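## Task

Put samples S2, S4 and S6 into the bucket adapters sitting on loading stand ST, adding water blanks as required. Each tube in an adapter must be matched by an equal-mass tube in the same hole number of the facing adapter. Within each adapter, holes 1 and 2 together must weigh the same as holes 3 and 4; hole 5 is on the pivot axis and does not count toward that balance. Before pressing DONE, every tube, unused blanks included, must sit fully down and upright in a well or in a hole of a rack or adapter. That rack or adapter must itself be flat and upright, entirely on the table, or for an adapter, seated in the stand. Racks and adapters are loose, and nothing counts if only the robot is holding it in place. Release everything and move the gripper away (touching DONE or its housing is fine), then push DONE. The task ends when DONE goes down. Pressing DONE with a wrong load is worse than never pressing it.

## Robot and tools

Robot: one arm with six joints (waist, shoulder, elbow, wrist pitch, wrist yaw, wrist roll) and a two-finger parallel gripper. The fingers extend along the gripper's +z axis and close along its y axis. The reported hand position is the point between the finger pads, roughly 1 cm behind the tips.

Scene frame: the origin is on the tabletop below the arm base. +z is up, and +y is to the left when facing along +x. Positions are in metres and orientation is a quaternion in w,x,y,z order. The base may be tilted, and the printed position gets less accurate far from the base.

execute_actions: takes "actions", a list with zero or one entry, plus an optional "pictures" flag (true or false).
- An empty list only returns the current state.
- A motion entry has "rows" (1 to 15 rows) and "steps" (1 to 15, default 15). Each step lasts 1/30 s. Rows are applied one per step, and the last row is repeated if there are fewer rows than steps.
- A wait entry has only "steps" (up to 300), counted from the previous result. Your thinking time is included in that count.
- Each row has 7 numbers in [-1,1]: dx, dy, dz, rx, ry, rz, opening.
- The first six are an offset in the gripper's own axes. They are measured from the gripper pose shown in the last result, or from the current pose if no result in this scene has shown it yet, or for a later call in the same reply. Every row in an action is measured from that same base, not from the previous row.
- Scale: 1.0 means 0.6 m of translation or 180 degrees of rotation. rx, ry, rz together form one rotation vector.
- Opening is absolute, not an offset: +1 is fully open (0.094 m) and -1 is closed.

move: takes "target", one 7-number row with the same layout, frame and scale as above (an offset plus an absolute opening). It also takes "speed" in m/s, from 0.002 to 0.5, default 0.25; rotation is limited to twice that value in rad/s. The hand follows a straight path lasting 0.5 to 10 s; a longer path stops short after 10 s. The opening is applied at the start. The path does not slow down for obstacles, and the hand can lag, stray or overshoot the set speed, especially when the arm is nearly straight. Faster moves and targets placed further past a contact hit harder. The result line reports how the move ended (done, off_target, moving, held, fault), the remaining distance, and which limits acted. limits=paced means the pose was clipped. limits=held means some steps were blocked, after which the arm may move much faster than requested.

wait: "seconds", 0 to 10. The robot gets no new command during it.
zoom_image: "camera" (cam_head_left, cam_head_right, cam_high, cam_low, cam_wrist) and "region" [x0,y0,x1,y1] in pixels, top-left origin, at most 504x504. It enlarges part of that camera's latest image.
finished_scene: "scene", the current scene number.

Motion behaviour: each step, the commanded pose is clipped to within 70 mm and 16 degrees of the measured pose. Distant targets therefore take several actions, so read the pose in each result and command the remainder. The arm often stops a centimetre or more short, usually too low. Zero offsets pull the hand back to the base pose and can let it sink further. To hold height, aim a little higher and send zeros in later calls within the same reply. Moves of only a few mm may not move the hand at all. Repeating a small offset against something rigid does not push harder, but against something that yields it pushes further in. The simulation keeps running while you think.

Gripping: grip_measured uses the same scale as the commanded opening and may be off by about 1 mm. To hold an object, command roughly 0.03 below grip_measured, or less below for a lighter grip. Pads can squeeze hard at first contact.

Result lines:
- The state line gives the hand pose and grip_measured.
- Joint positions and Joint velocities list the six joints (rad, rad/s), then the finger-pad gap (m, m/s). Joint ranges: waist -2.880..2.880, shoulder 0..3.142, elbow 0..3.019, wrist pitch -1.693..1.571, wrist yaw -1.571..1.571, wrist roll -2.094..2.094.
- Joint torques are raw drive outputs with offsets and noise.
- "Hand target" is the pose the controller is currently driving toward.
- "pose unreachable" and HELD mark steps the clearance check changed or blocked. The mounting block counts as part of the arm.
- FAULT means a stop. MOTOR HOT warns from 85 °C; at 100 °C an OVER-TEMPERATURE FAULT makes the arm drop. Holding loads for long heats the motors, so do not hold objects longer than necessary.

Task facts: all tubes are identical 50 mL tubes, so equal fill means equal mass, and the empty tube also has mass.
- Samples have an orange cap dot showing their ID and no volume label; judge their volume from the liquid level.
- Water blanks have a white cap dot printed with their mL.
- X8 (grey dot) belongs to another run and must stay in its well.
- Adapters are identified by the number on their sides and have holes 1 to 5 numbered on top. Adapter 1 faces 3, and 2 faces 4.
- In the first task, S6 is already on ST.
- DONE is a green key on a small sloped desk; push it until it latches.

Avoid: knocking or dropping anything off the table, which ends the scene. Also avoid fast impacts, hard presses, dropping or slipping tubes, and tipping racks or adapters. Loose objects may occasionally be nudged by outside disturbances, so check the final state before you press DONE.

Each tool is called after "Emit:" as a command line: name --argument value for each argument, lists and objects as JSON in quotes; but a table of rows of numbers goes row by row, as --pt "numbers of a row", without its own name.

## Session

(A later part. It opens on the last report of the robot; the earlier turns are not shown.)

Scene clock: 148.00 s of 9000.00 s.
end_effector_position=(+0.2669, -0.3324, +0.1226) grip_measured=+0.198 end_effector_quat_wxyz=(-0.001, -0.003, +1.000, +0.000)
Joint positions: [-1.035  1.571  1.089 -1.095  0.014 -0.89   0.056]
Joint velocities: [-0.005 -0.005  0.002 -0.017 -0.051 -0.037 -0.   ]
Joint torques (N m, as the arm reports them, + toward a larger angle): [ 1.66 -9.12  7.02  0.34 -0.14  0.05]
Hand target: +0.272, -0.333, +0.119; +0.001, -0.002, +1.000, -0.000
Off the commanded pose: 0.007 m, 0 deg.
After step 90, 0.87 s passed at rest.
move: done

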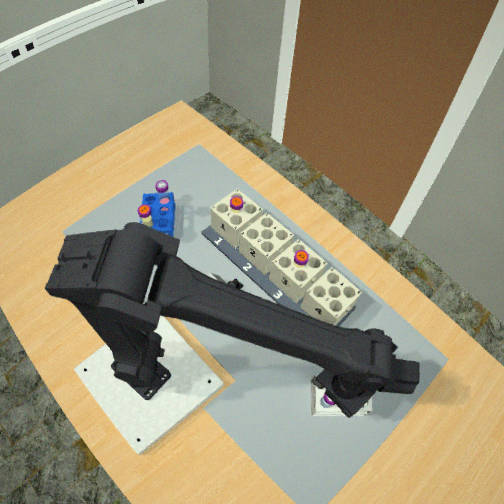

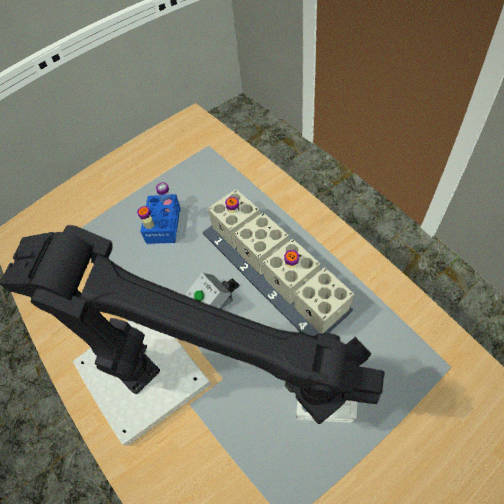

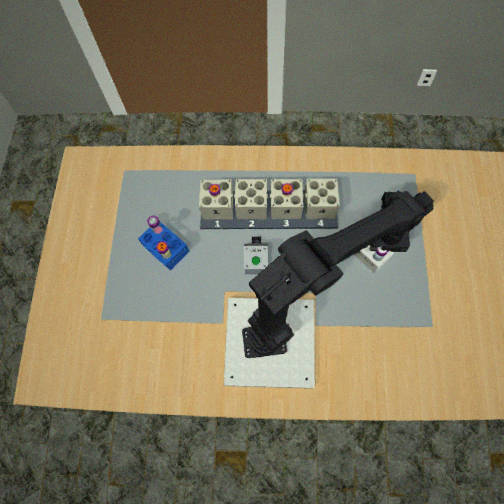

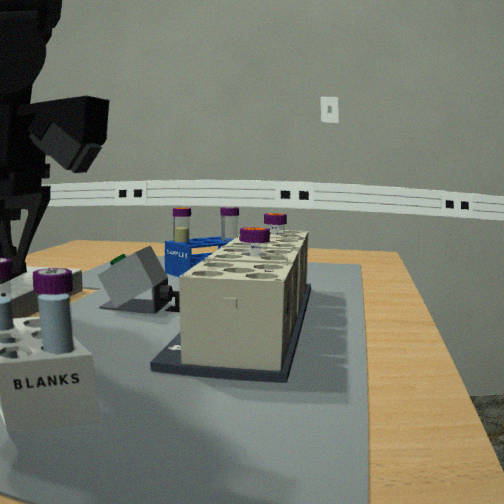

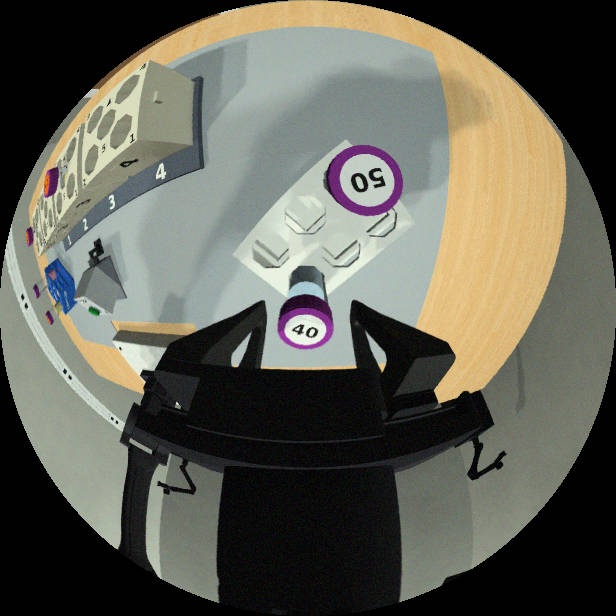

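Emit:
move --target '[0,0,0.012,0,0,0,0.2]' --speed 0.04

Emit:
move --target '[0,0,0,0,0,0,-0.33]'

Emit:
move --target '[-0.012,-0.014,-0.22,0.008,-0.006,0,-0.345]' --speed 0.1

Emit:
move --target '[-0.335,0.28,-0.035,0,-0.01,0,-0.345]' --speed 0.2

Scene clock: 152.83 s of 9000.00 s.
end_effector_position=(+0.2648, -0.3298, +0.1186) grip_measured=+0.198 end_effector_quat_wxyz=(-0.003, -0.003, +1.000, +0.002)
Joint positions: [-1.035  1.571  1.077 -1.088  0.014 -0.89   0.056]
Joint velocities: [-0.015 -0.015 -0.022 -0.007  0.022  0.037  0.   ]
Joint torques (N m, as the arm reports them, + toward a larger angle): [ 1.22 -9.2   6.84  0.3  -0.03 -0.04]
Hand target: +0.267, -0.332, +0.115; -0.001, -0.003, +1.000, +0.000
Off the commanded pose: 0.005 m, 0 deg.
After step 90, 1.13 s passed at rest.
move: done

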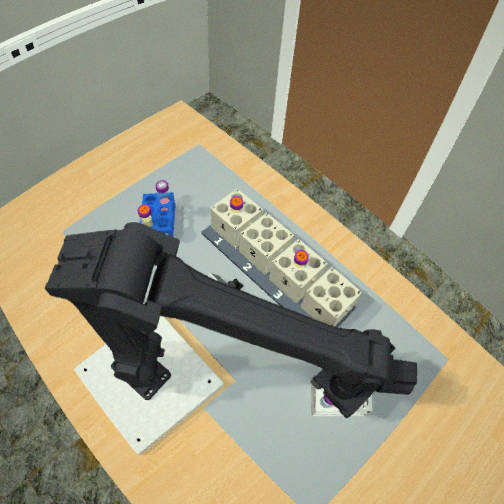

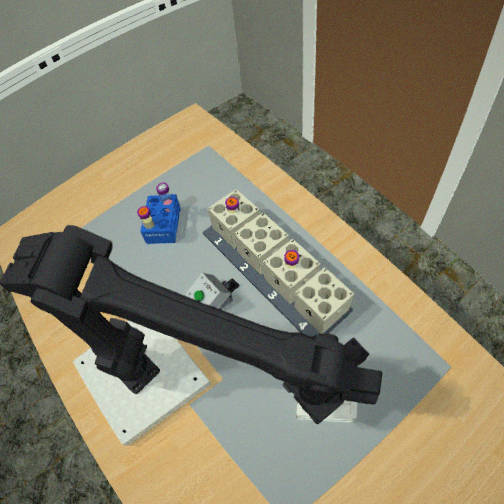

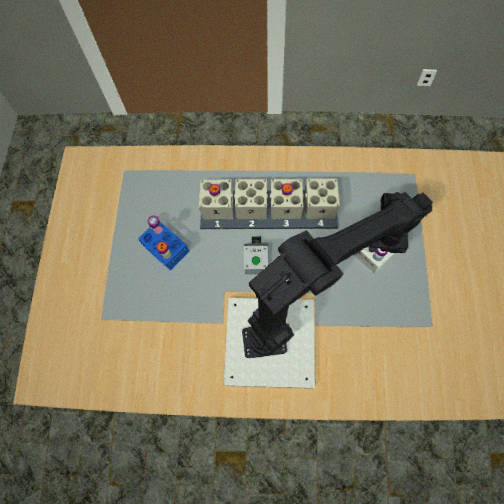

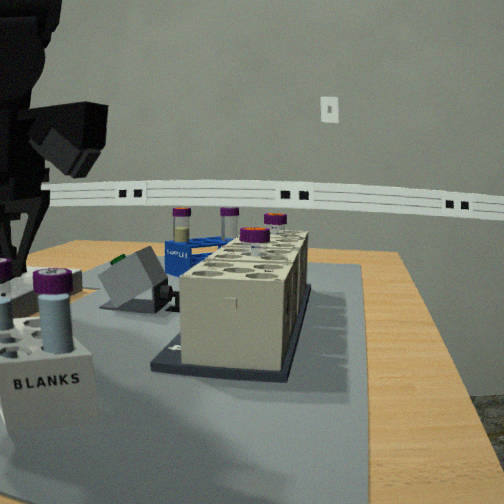

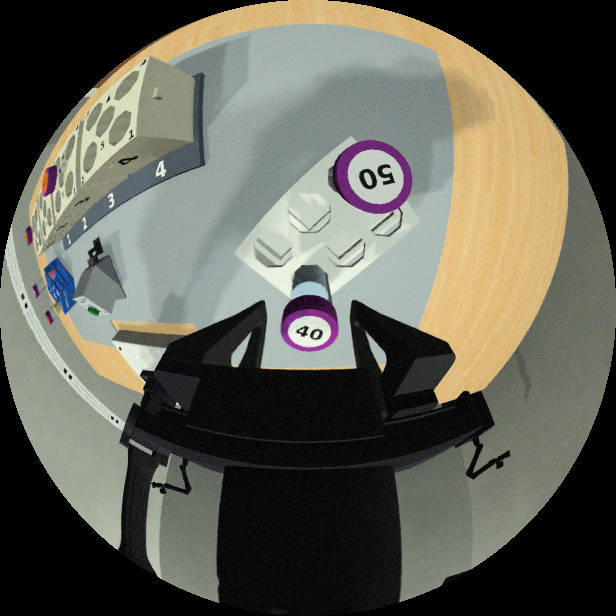

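Scene clock: 153.33 s of 9000.00 s.
end_effector_position=(+0.2647, -0.3297, +0.1185) grip_measured=-0.313 end_effector_quat_wxyz=(-0.003, -0.003, +1.000, +0.002)
Joint positions: [-1.035  1.571  1.077 -1.088  0.014 -0.89   0.032]
Joint velocities: [-0.005 -0.015  0.002  0.002 -0.037  0.095 -0.   ]
Joint torques (N m, as the arm reports them, + toward a larger angle): [ 1.17 -9.72  6.73 -0.14 -0.03 -0.03]
Hand target: +0.265, -0.330, +0.119; -0.003, -0.003, +1.000, +0.002
Off the commanded pose: 0.000 m, 0 deg.
move: done

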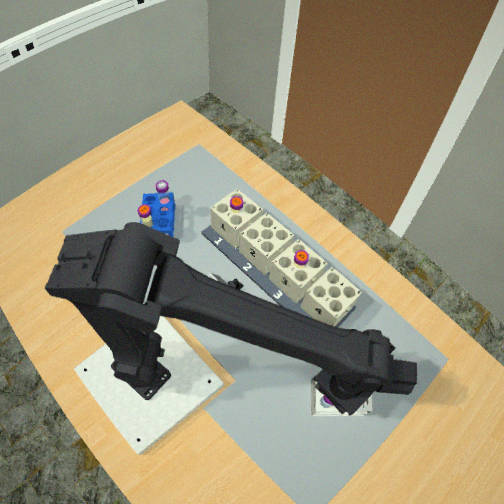

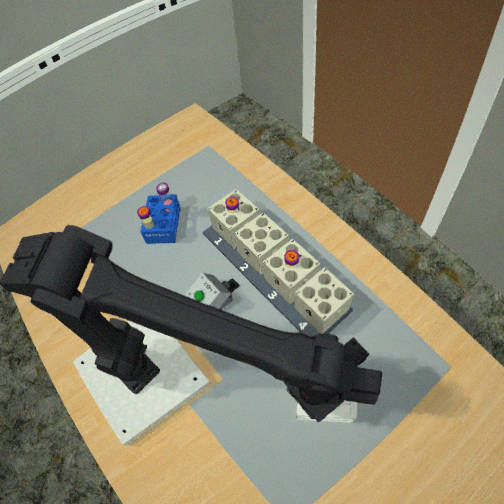

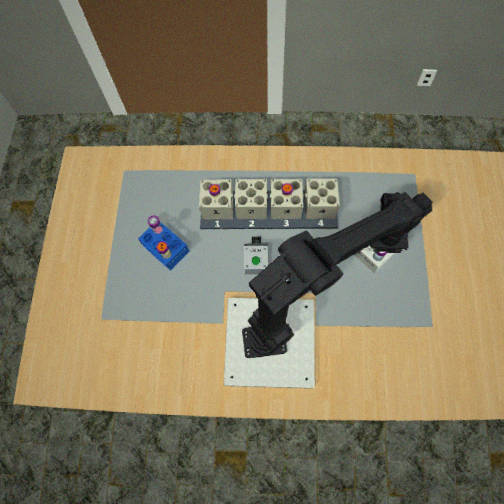

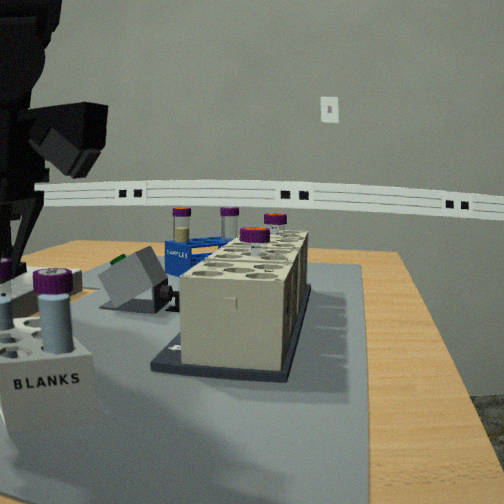

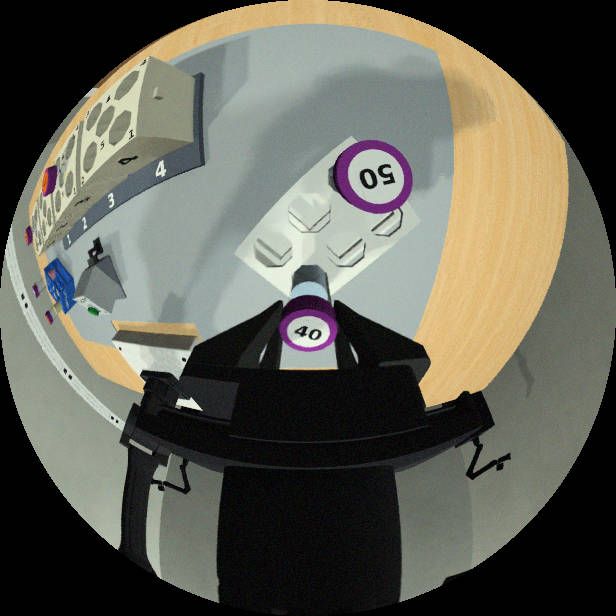

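Scene clock: 155.03 s of 9000.00 s.
end_effector_position=(+0.2639, -0.3308, +0.2261) grip_measured=-0.320 end_effector_quat_wxyz=(-0.009, -0.003, +1.000, +0.011)
Joint positions: [-1.035  1.488  1.282 -1.398  0.014 -0.89   0.032]
Joint velocities: [-0.005 -0.005  0.012 -0.012 -0.081 -0.037  0.   ]
Joint torques (N m, as the arm reports them, + toward a larger angle): [  1.65 -10.78  10.72  -0.56   0.02   0.02]
Hand target: +0.272, -0.337, +0.251; +0.007, -0.003, +1.000, -0.010
Off the commanded pose: 0.027 m, 3 deg.
move: off_target

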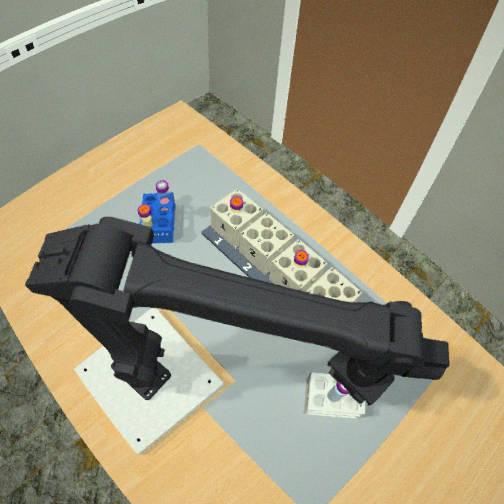

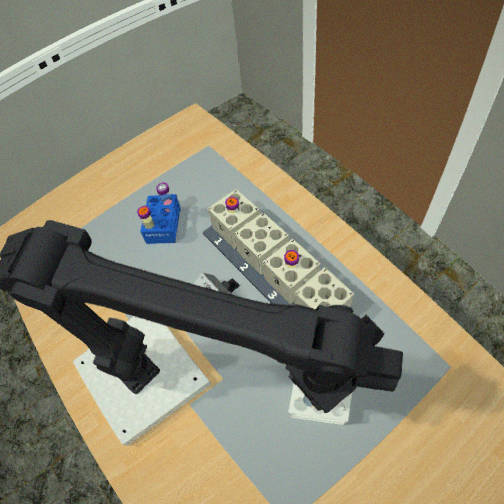

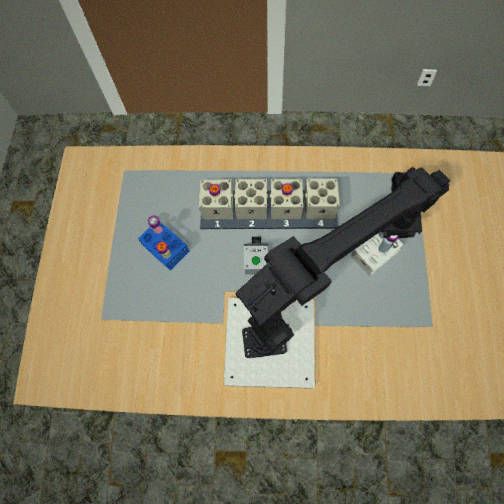

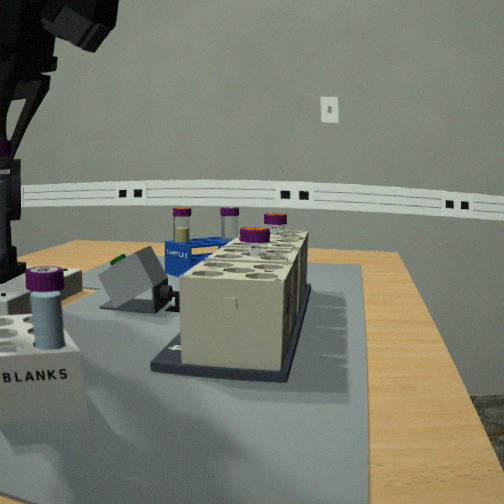

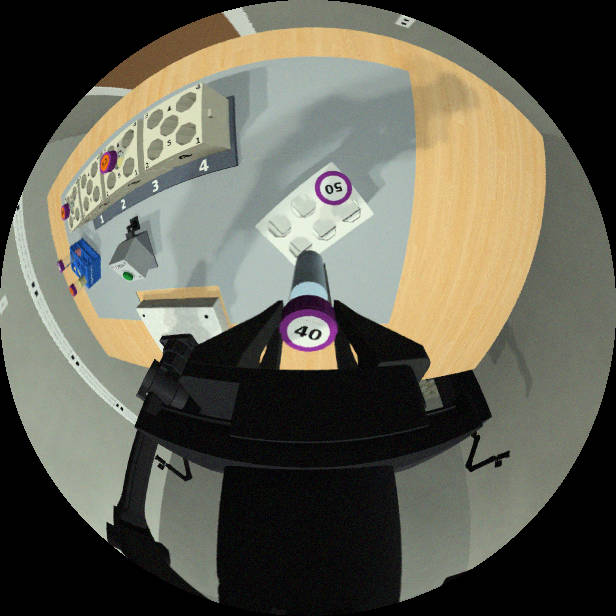

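Scene clock: 156.87 s of 9000.00 s.
end_effector_position=(+0.4543, -0.1567, +0.2327) grip_measured=-0.320 end_effector_quat_wxyz=(-0.007, -0.012, +1.000, +0.015)
Joint positions: [-0.483  1.637  1.465 -1.433 -0.014 -0.356  0.032]
Joint velocities: [-0.015  0.005 -0.002 -0.002  0.007  0.007 -0.   ]
Joint torques (N m, as the arm reports them, + toward a larger angle): [  0.58 -10.87  11.09  -0.51  -0.04   0.04]
Hand target: +0.465, -0.164, +0.246; +0.005, -0.003, +1.000, +0.011
Off the commanded pose: 0.018 m, 2 deg.
move: off_target

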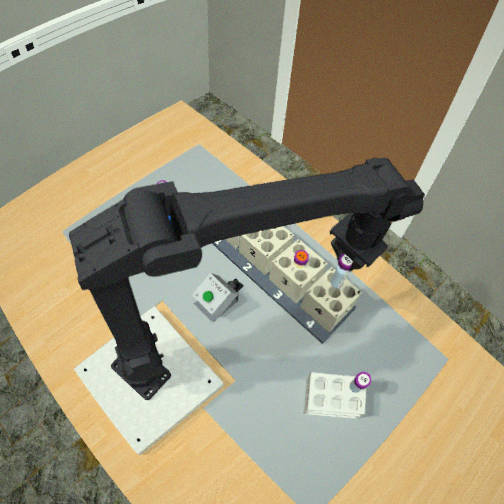

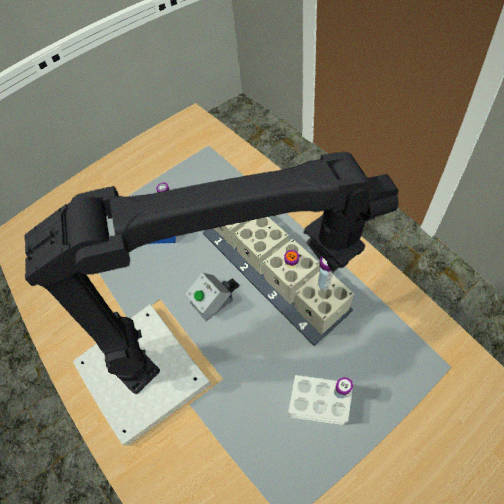

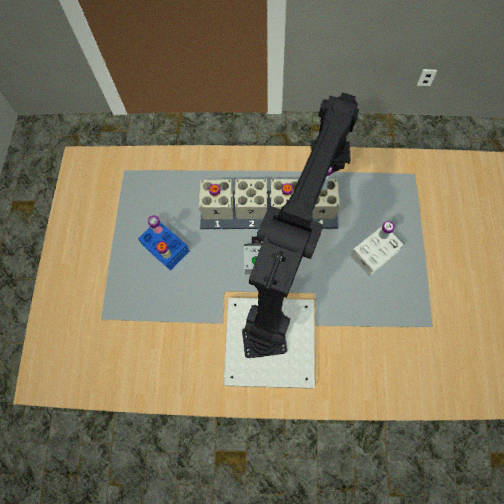

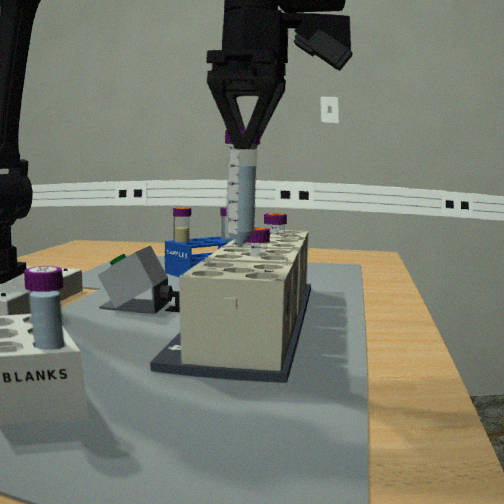

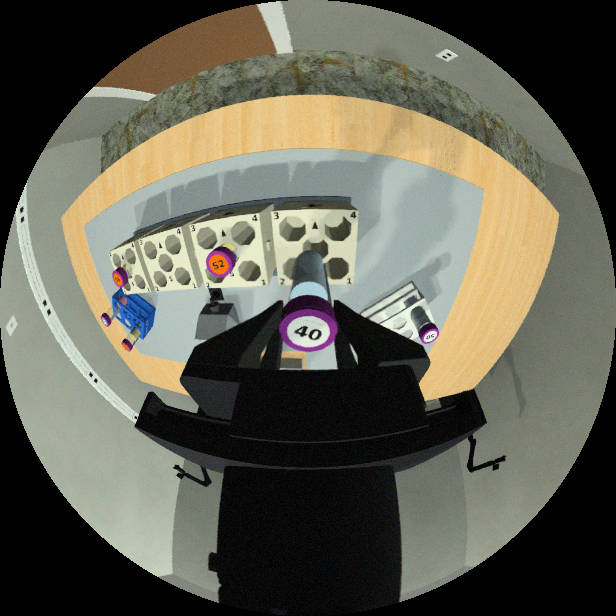

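Emit:
move --target '[-0.012,-0.012,0.045,0.012,-0.007,0,-0.345]' --speed 0.05

Emit:
zoom_image --camera "cam_wrist" --region '[210, 160, 410, 360]'

Scene clock: 160.50 s of 9000.00 s.
end_effector_position=(+0.4560, -0.1616, +0.2101) grip_measured=-0.320 end_effector_quat_wxyz=(+0.003, -0.011, +1.000, -0.002)
Joint positions: [-0.483  1.638  1.406 -1.344  0.011 -0.354  0.032]
Joint velocities: [-0.015 -0.005  0.002 -0.007  0.022 -0.007 -0.001]
Joint torques (N m, as the arm reports them, + toward a larger angle): [  1.2  -10.53   7.84   0.36   0.12  -0.05]
Hand target: +0.461, -0.163, +0.205; +0.004, -0.012, +1.000, -0.004
Off the commanded pose: 0.007 m, 0 deg.
move: done

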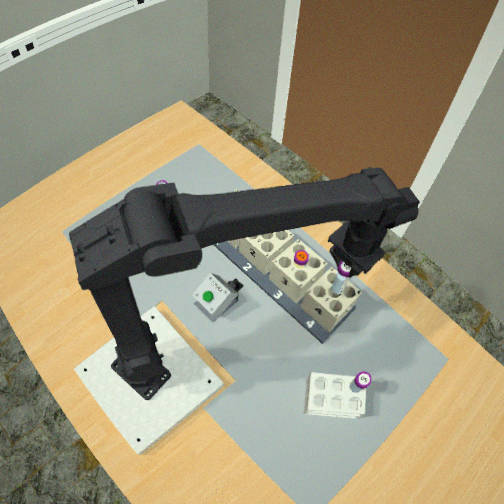

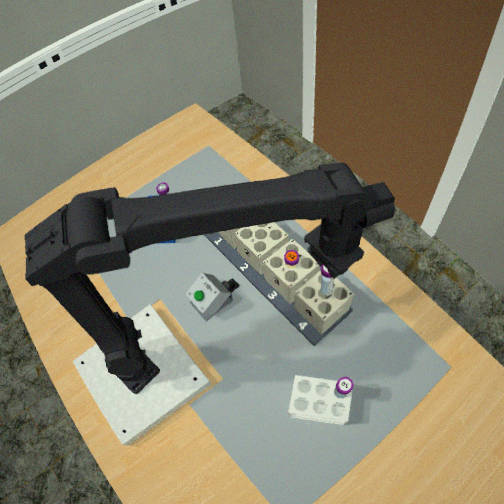

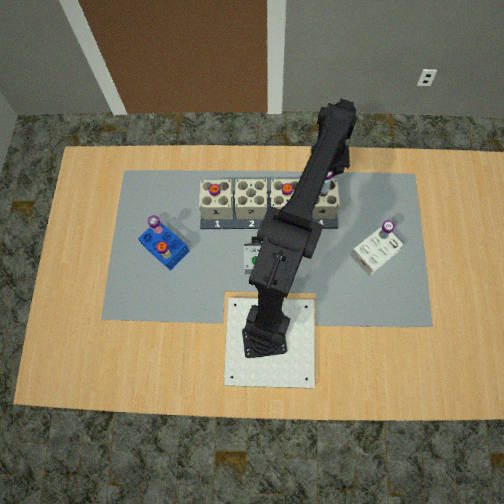

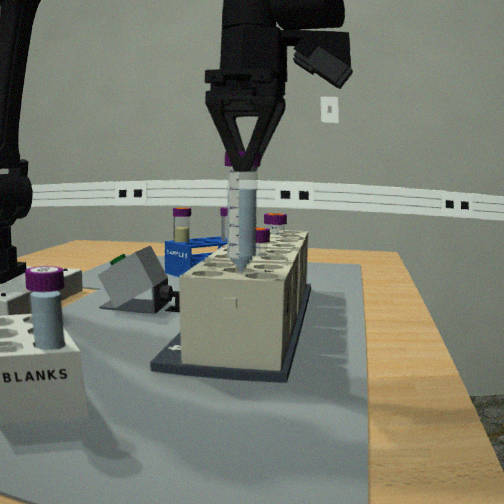

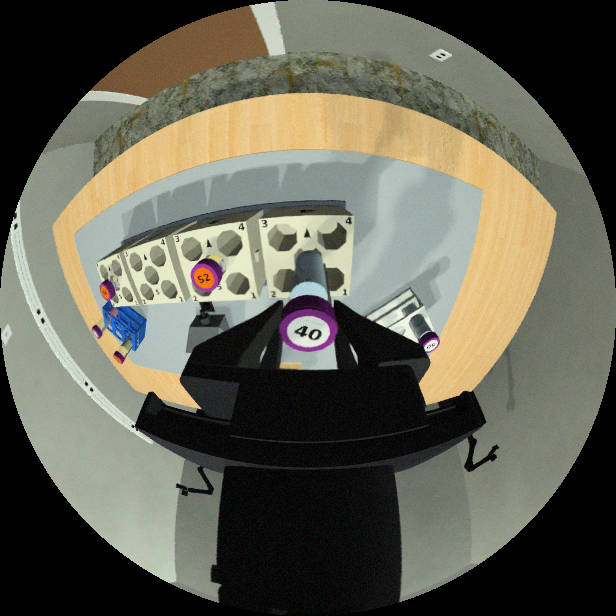

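Region (210, 160, 410, 360) of cam_wrist's 616x616 image, scaled by 2.520, with more detail than that image has.

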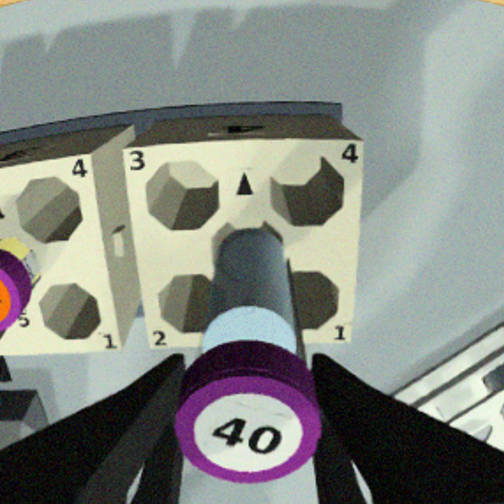

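Emit:
move --target '[-0.002,0.008,0.155,0,0,0,-0.345]' --speed 0.05

Scene clock: 165.47 s of 9000.00 s.
end_effector_position=(+0.4549, -0.1605, +0.1239) grip_measured=-0.320 end_effector_quat_wxyz=(+0.005, -0.010, +1.000, -0.003)
Joint positions: [-0.483  1.704  1.252 -1.118  0.011 -0.354  0.032]
Joint velocities: [ 0.005 -0.005 -0.002 -0.002  0.007  0.066 -0.   ]
Joint torques (N m, as the arm reports them, + toward a larger angle): [  1.74 -10.74   6.93   0.28  -0.01   0.03]
Hand target: +0.458, -0.158, +0.117; +0.003, -0.011, +1.000, -0.002
Off the commanded pose: 0.008 m, 0 deg.
move: done

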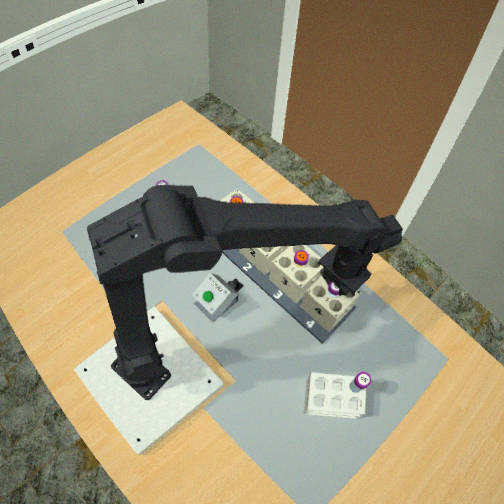

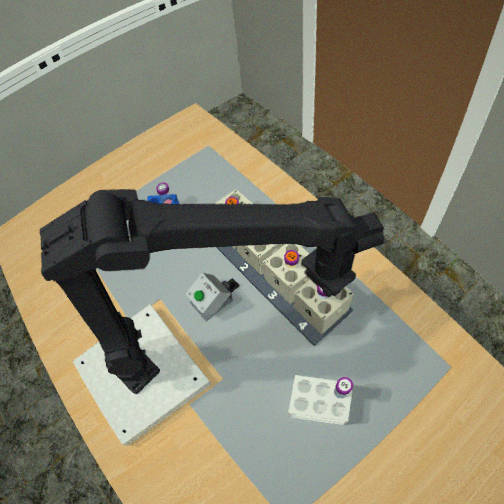

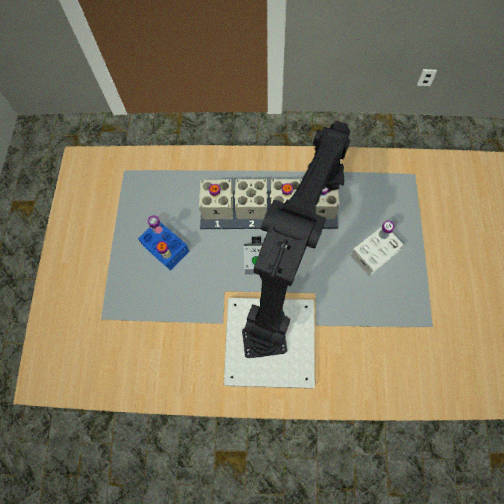

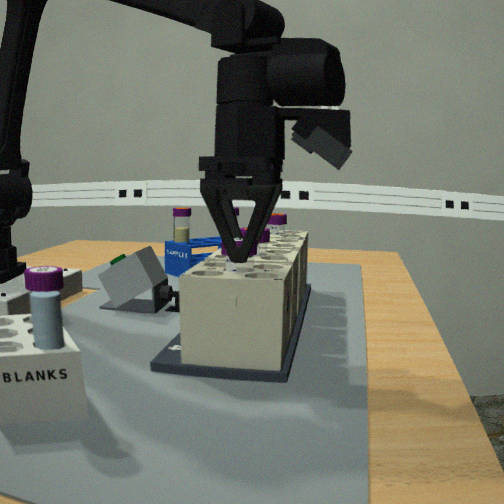

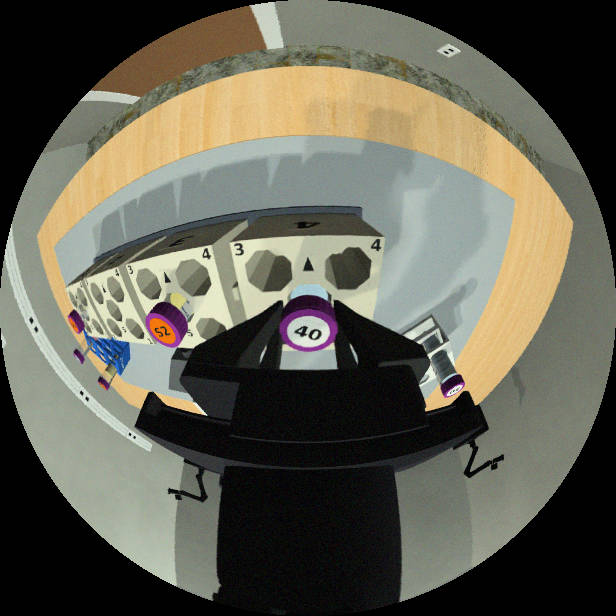

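Emit:
move --target '[0,0,0,0,0,0,0.2]'

Emit:
move --target '[0,0,-0.13,0,0,0,0.2]' --speed 0.15

Emit:
move --target '[0.30,0.79,-0.01,0,-0.008,0.006,0.2]' --speed 0.3

Scene clock: 170.50 s of 9000.00 s.
end_effector_position=(+0.4549, -0.1605, +0.1239) grip_measured=+0.198 end_effector_quat_wxyz=(+0.005, -0.010, +1.000, -0.003)
Joint positions: [-0.483  1.704  1.252 -1.118  0.011 -0.354  0.056]
Joint velocities: [-0.005  0.005  0.002 -0.012 -0.007 -0.007 -0.001]
Joint torques (N m, as the arm reports them, + toward a larger angle): [  1.12 -11.77   6.91  -0.06   0.01  -0.04]
Hand target: +0.455, -0.161, +0.124; +0.005, -0.010, +1.000, -0.003
Off the commanded pose: 0.000 m, 0 deg.
After step 90, 1.33 s passed at rest.
move: done

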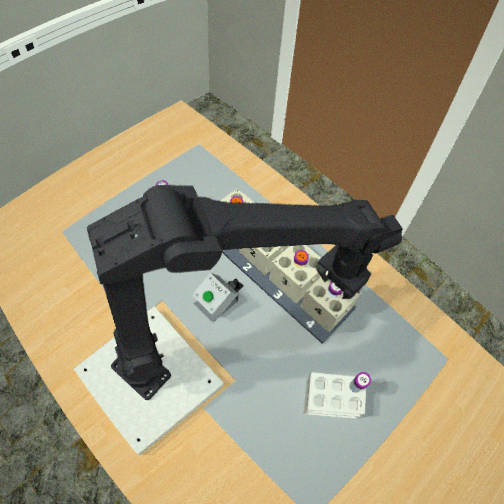

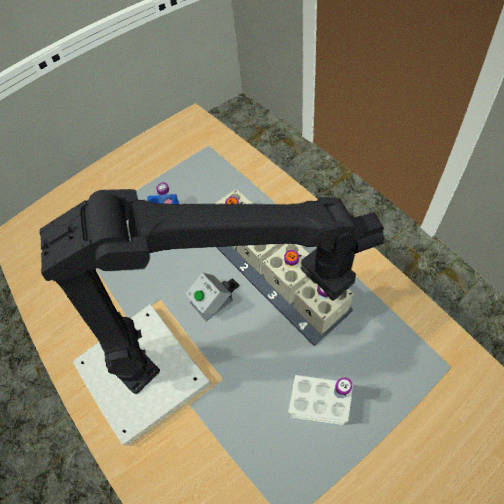

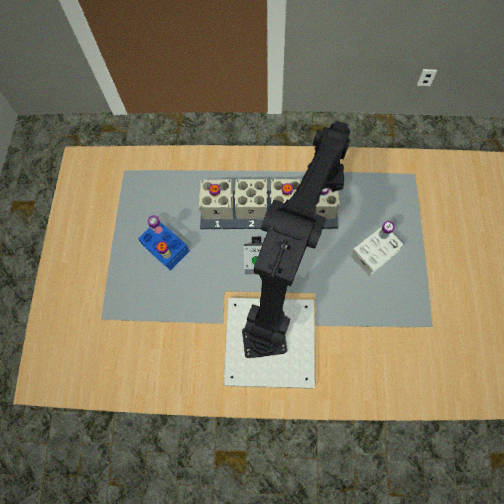

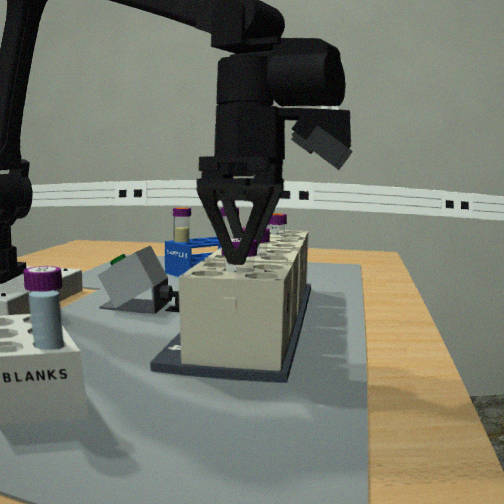

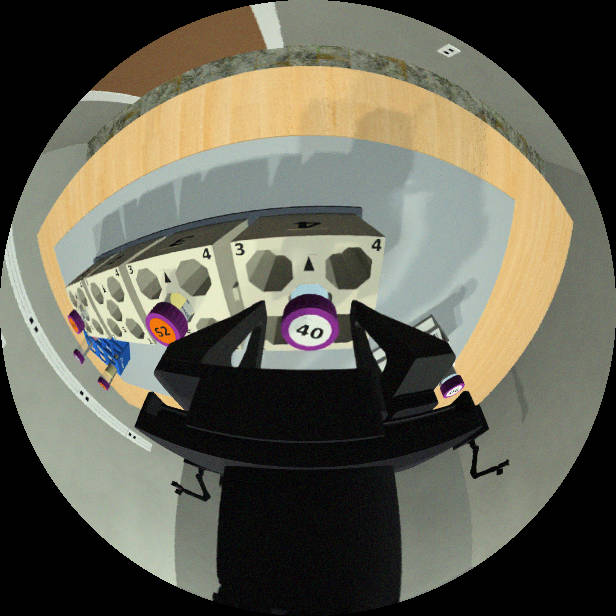

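Scene clock: 171.47 s of 9000.00 s.
end_effector_position=(+0.4438, -0.1573, +0.1860) grip_measured=+0.198 end_effector_quat_wxyz=(-0.010, -0.011, +1.000, +0.002)
Joint positions: [-0.483  1.637  1.34  -1.304  0.011 -0.354  0.056]
Joint velocities: [-0.005 -0.005  0.007  0.007  0.022 -0.022 -0.001]
Joint torques (N m, as the arm reports them, + toward a larger angle): [  1.31 -11.84   9.97  -0.53   0.    -0.02]
Hand target: +0.453, -0.159, +0.202; +0.005, -0.010, +1.000, -0.003
Off the commanded pose: 0.019 m, 2 deg.
move: off_target

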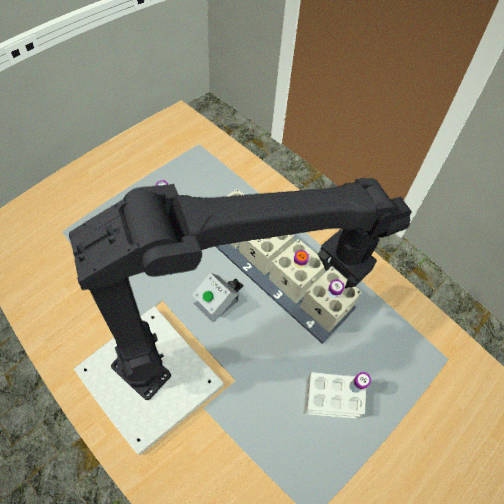

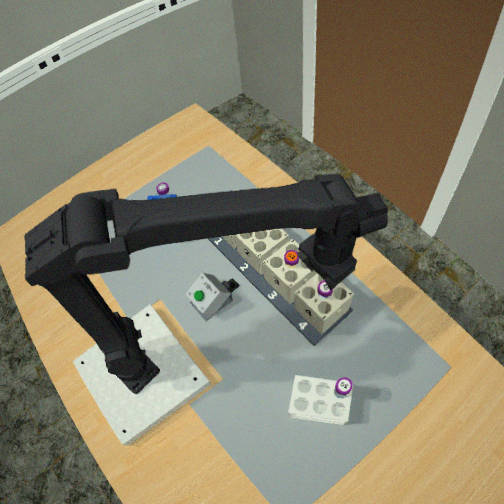

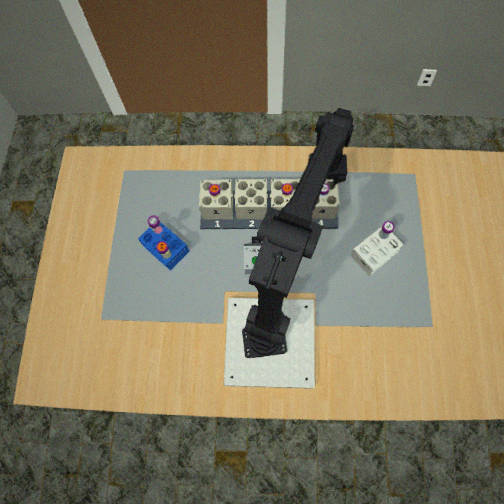

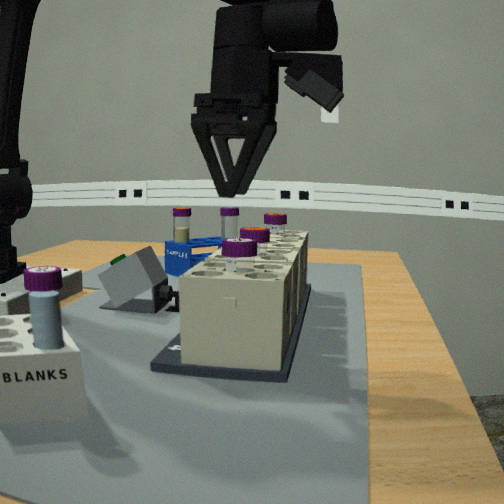

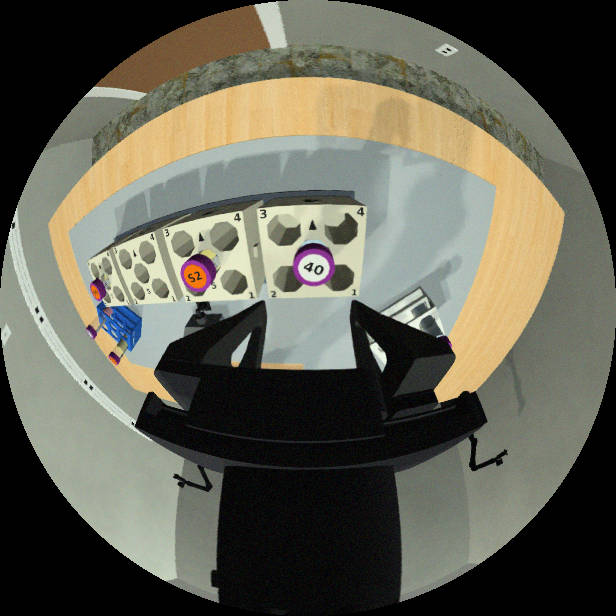

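Scene clock: 173.80 s of 9000.00 s.
end_effector_position=(+0.2451, +0.3037, +0.1837) grip_measured=+0.198 end_effector_quat_wxyz=(-0.013, -0.010, +1.000, -0.013)
Joint positions: [ 0.736  1.448  1.116 -1.287 -0.01   0.865  0.056]
Joint velocities: [-0.015 -0.015  0.002 -0.007  0.022  0.037  0.   ]
Joint torques (N m, as the arm reports them, + toward a larger angle): [ 0.4  -7.83 10.25  0.    0.21  0.05]
Hand target: +0.258, +0.315, +0.195; +0.001, -0.001, +1.000, +0.000
Off the commanded pose: 0.019 m, 3 deg.
move: off_target

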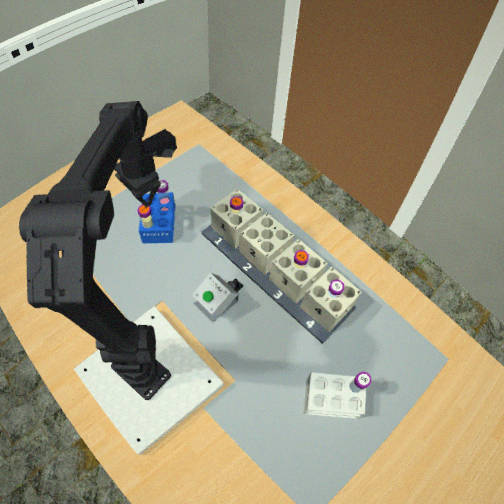

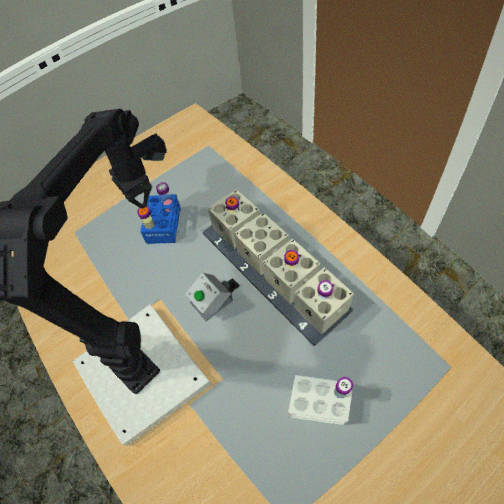

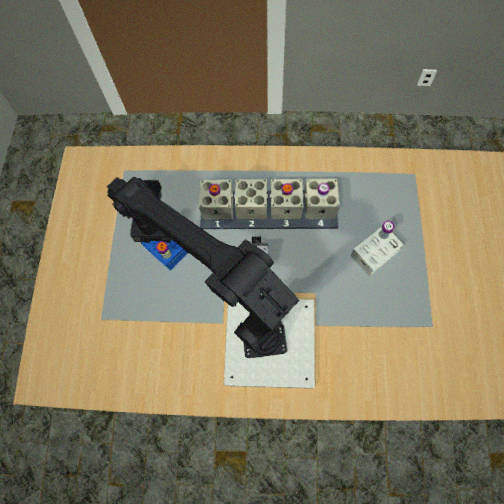

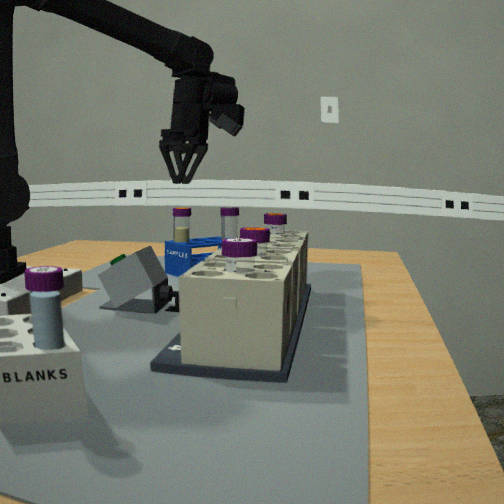

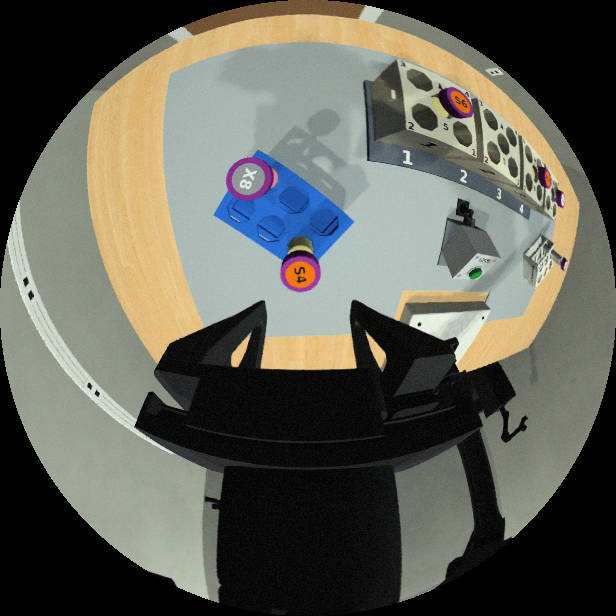

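Emit:
move --target '[-0.02,0.021,0.075,-0.011,-0.011,0.004,0.2]' --speed 0.08

Scene clock: 178.87 s of 9000.00 s.
end_effector_position=(+0.2528, +0.3122, +0.1407) grip_measured=+0.198 end_effector_quat_wxyz=(+0.001, -0.009, +1.000, +0.003)
Joint positions: [ 0.736  1.493  1.044 -1.127 -0.008  0.868  0.056]
Joint velocities: [-0.005  0.005  0.002 -0.007 -0.022 -0.007 -0.001]
Joint torques (N m, as the arm reports them, + toward a larger angle): [ 0.9  -7.99  7.22  0.36  0.21  0.04]
Hand target: +0.256, +0.315, +0.138; +0.005, -0.004, +1.000, +0.004
Off the commanded pose: 0.005 m, 1 deg.
After step 90, 1.10 s passed at rest.
move: done

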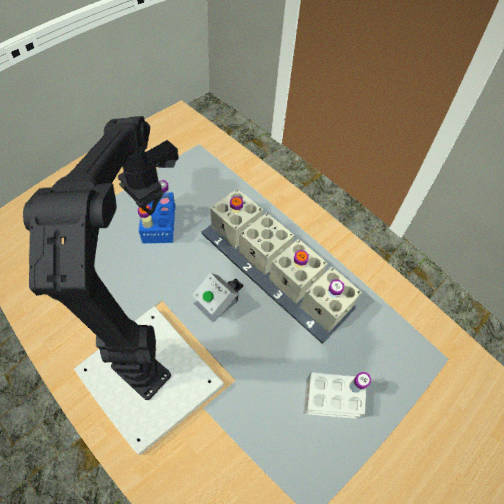

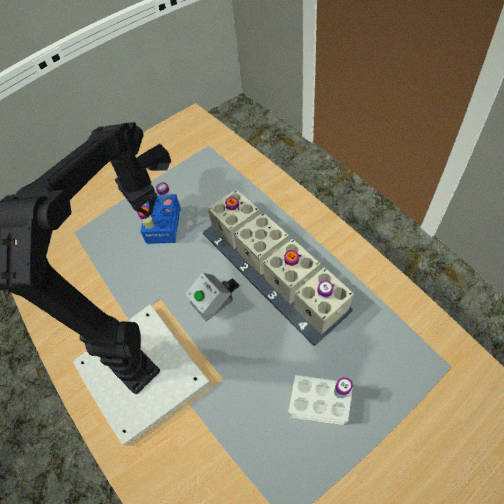

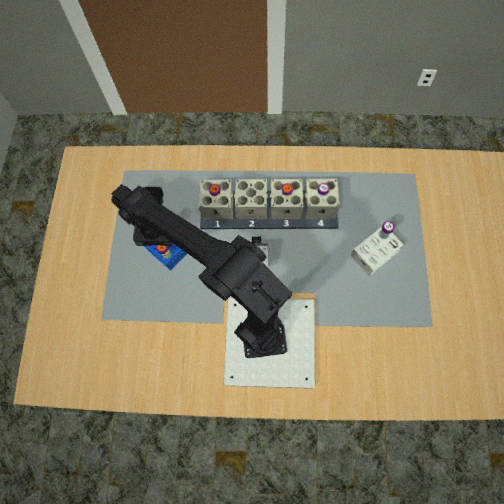

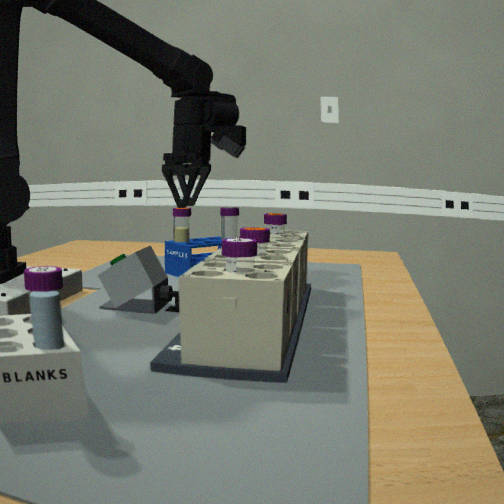

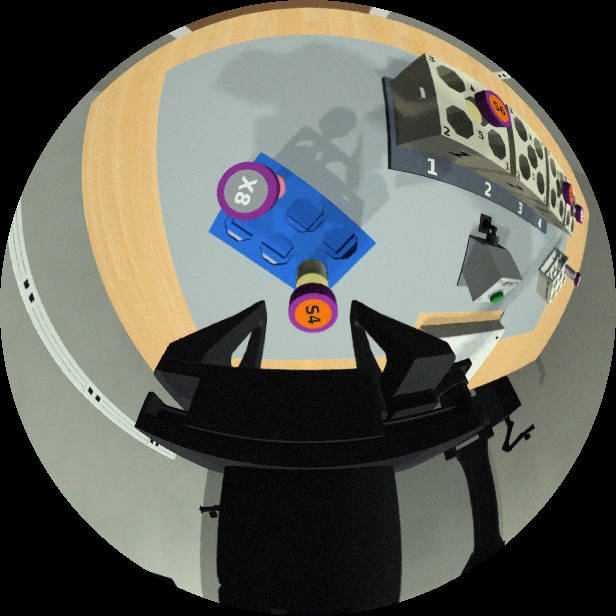

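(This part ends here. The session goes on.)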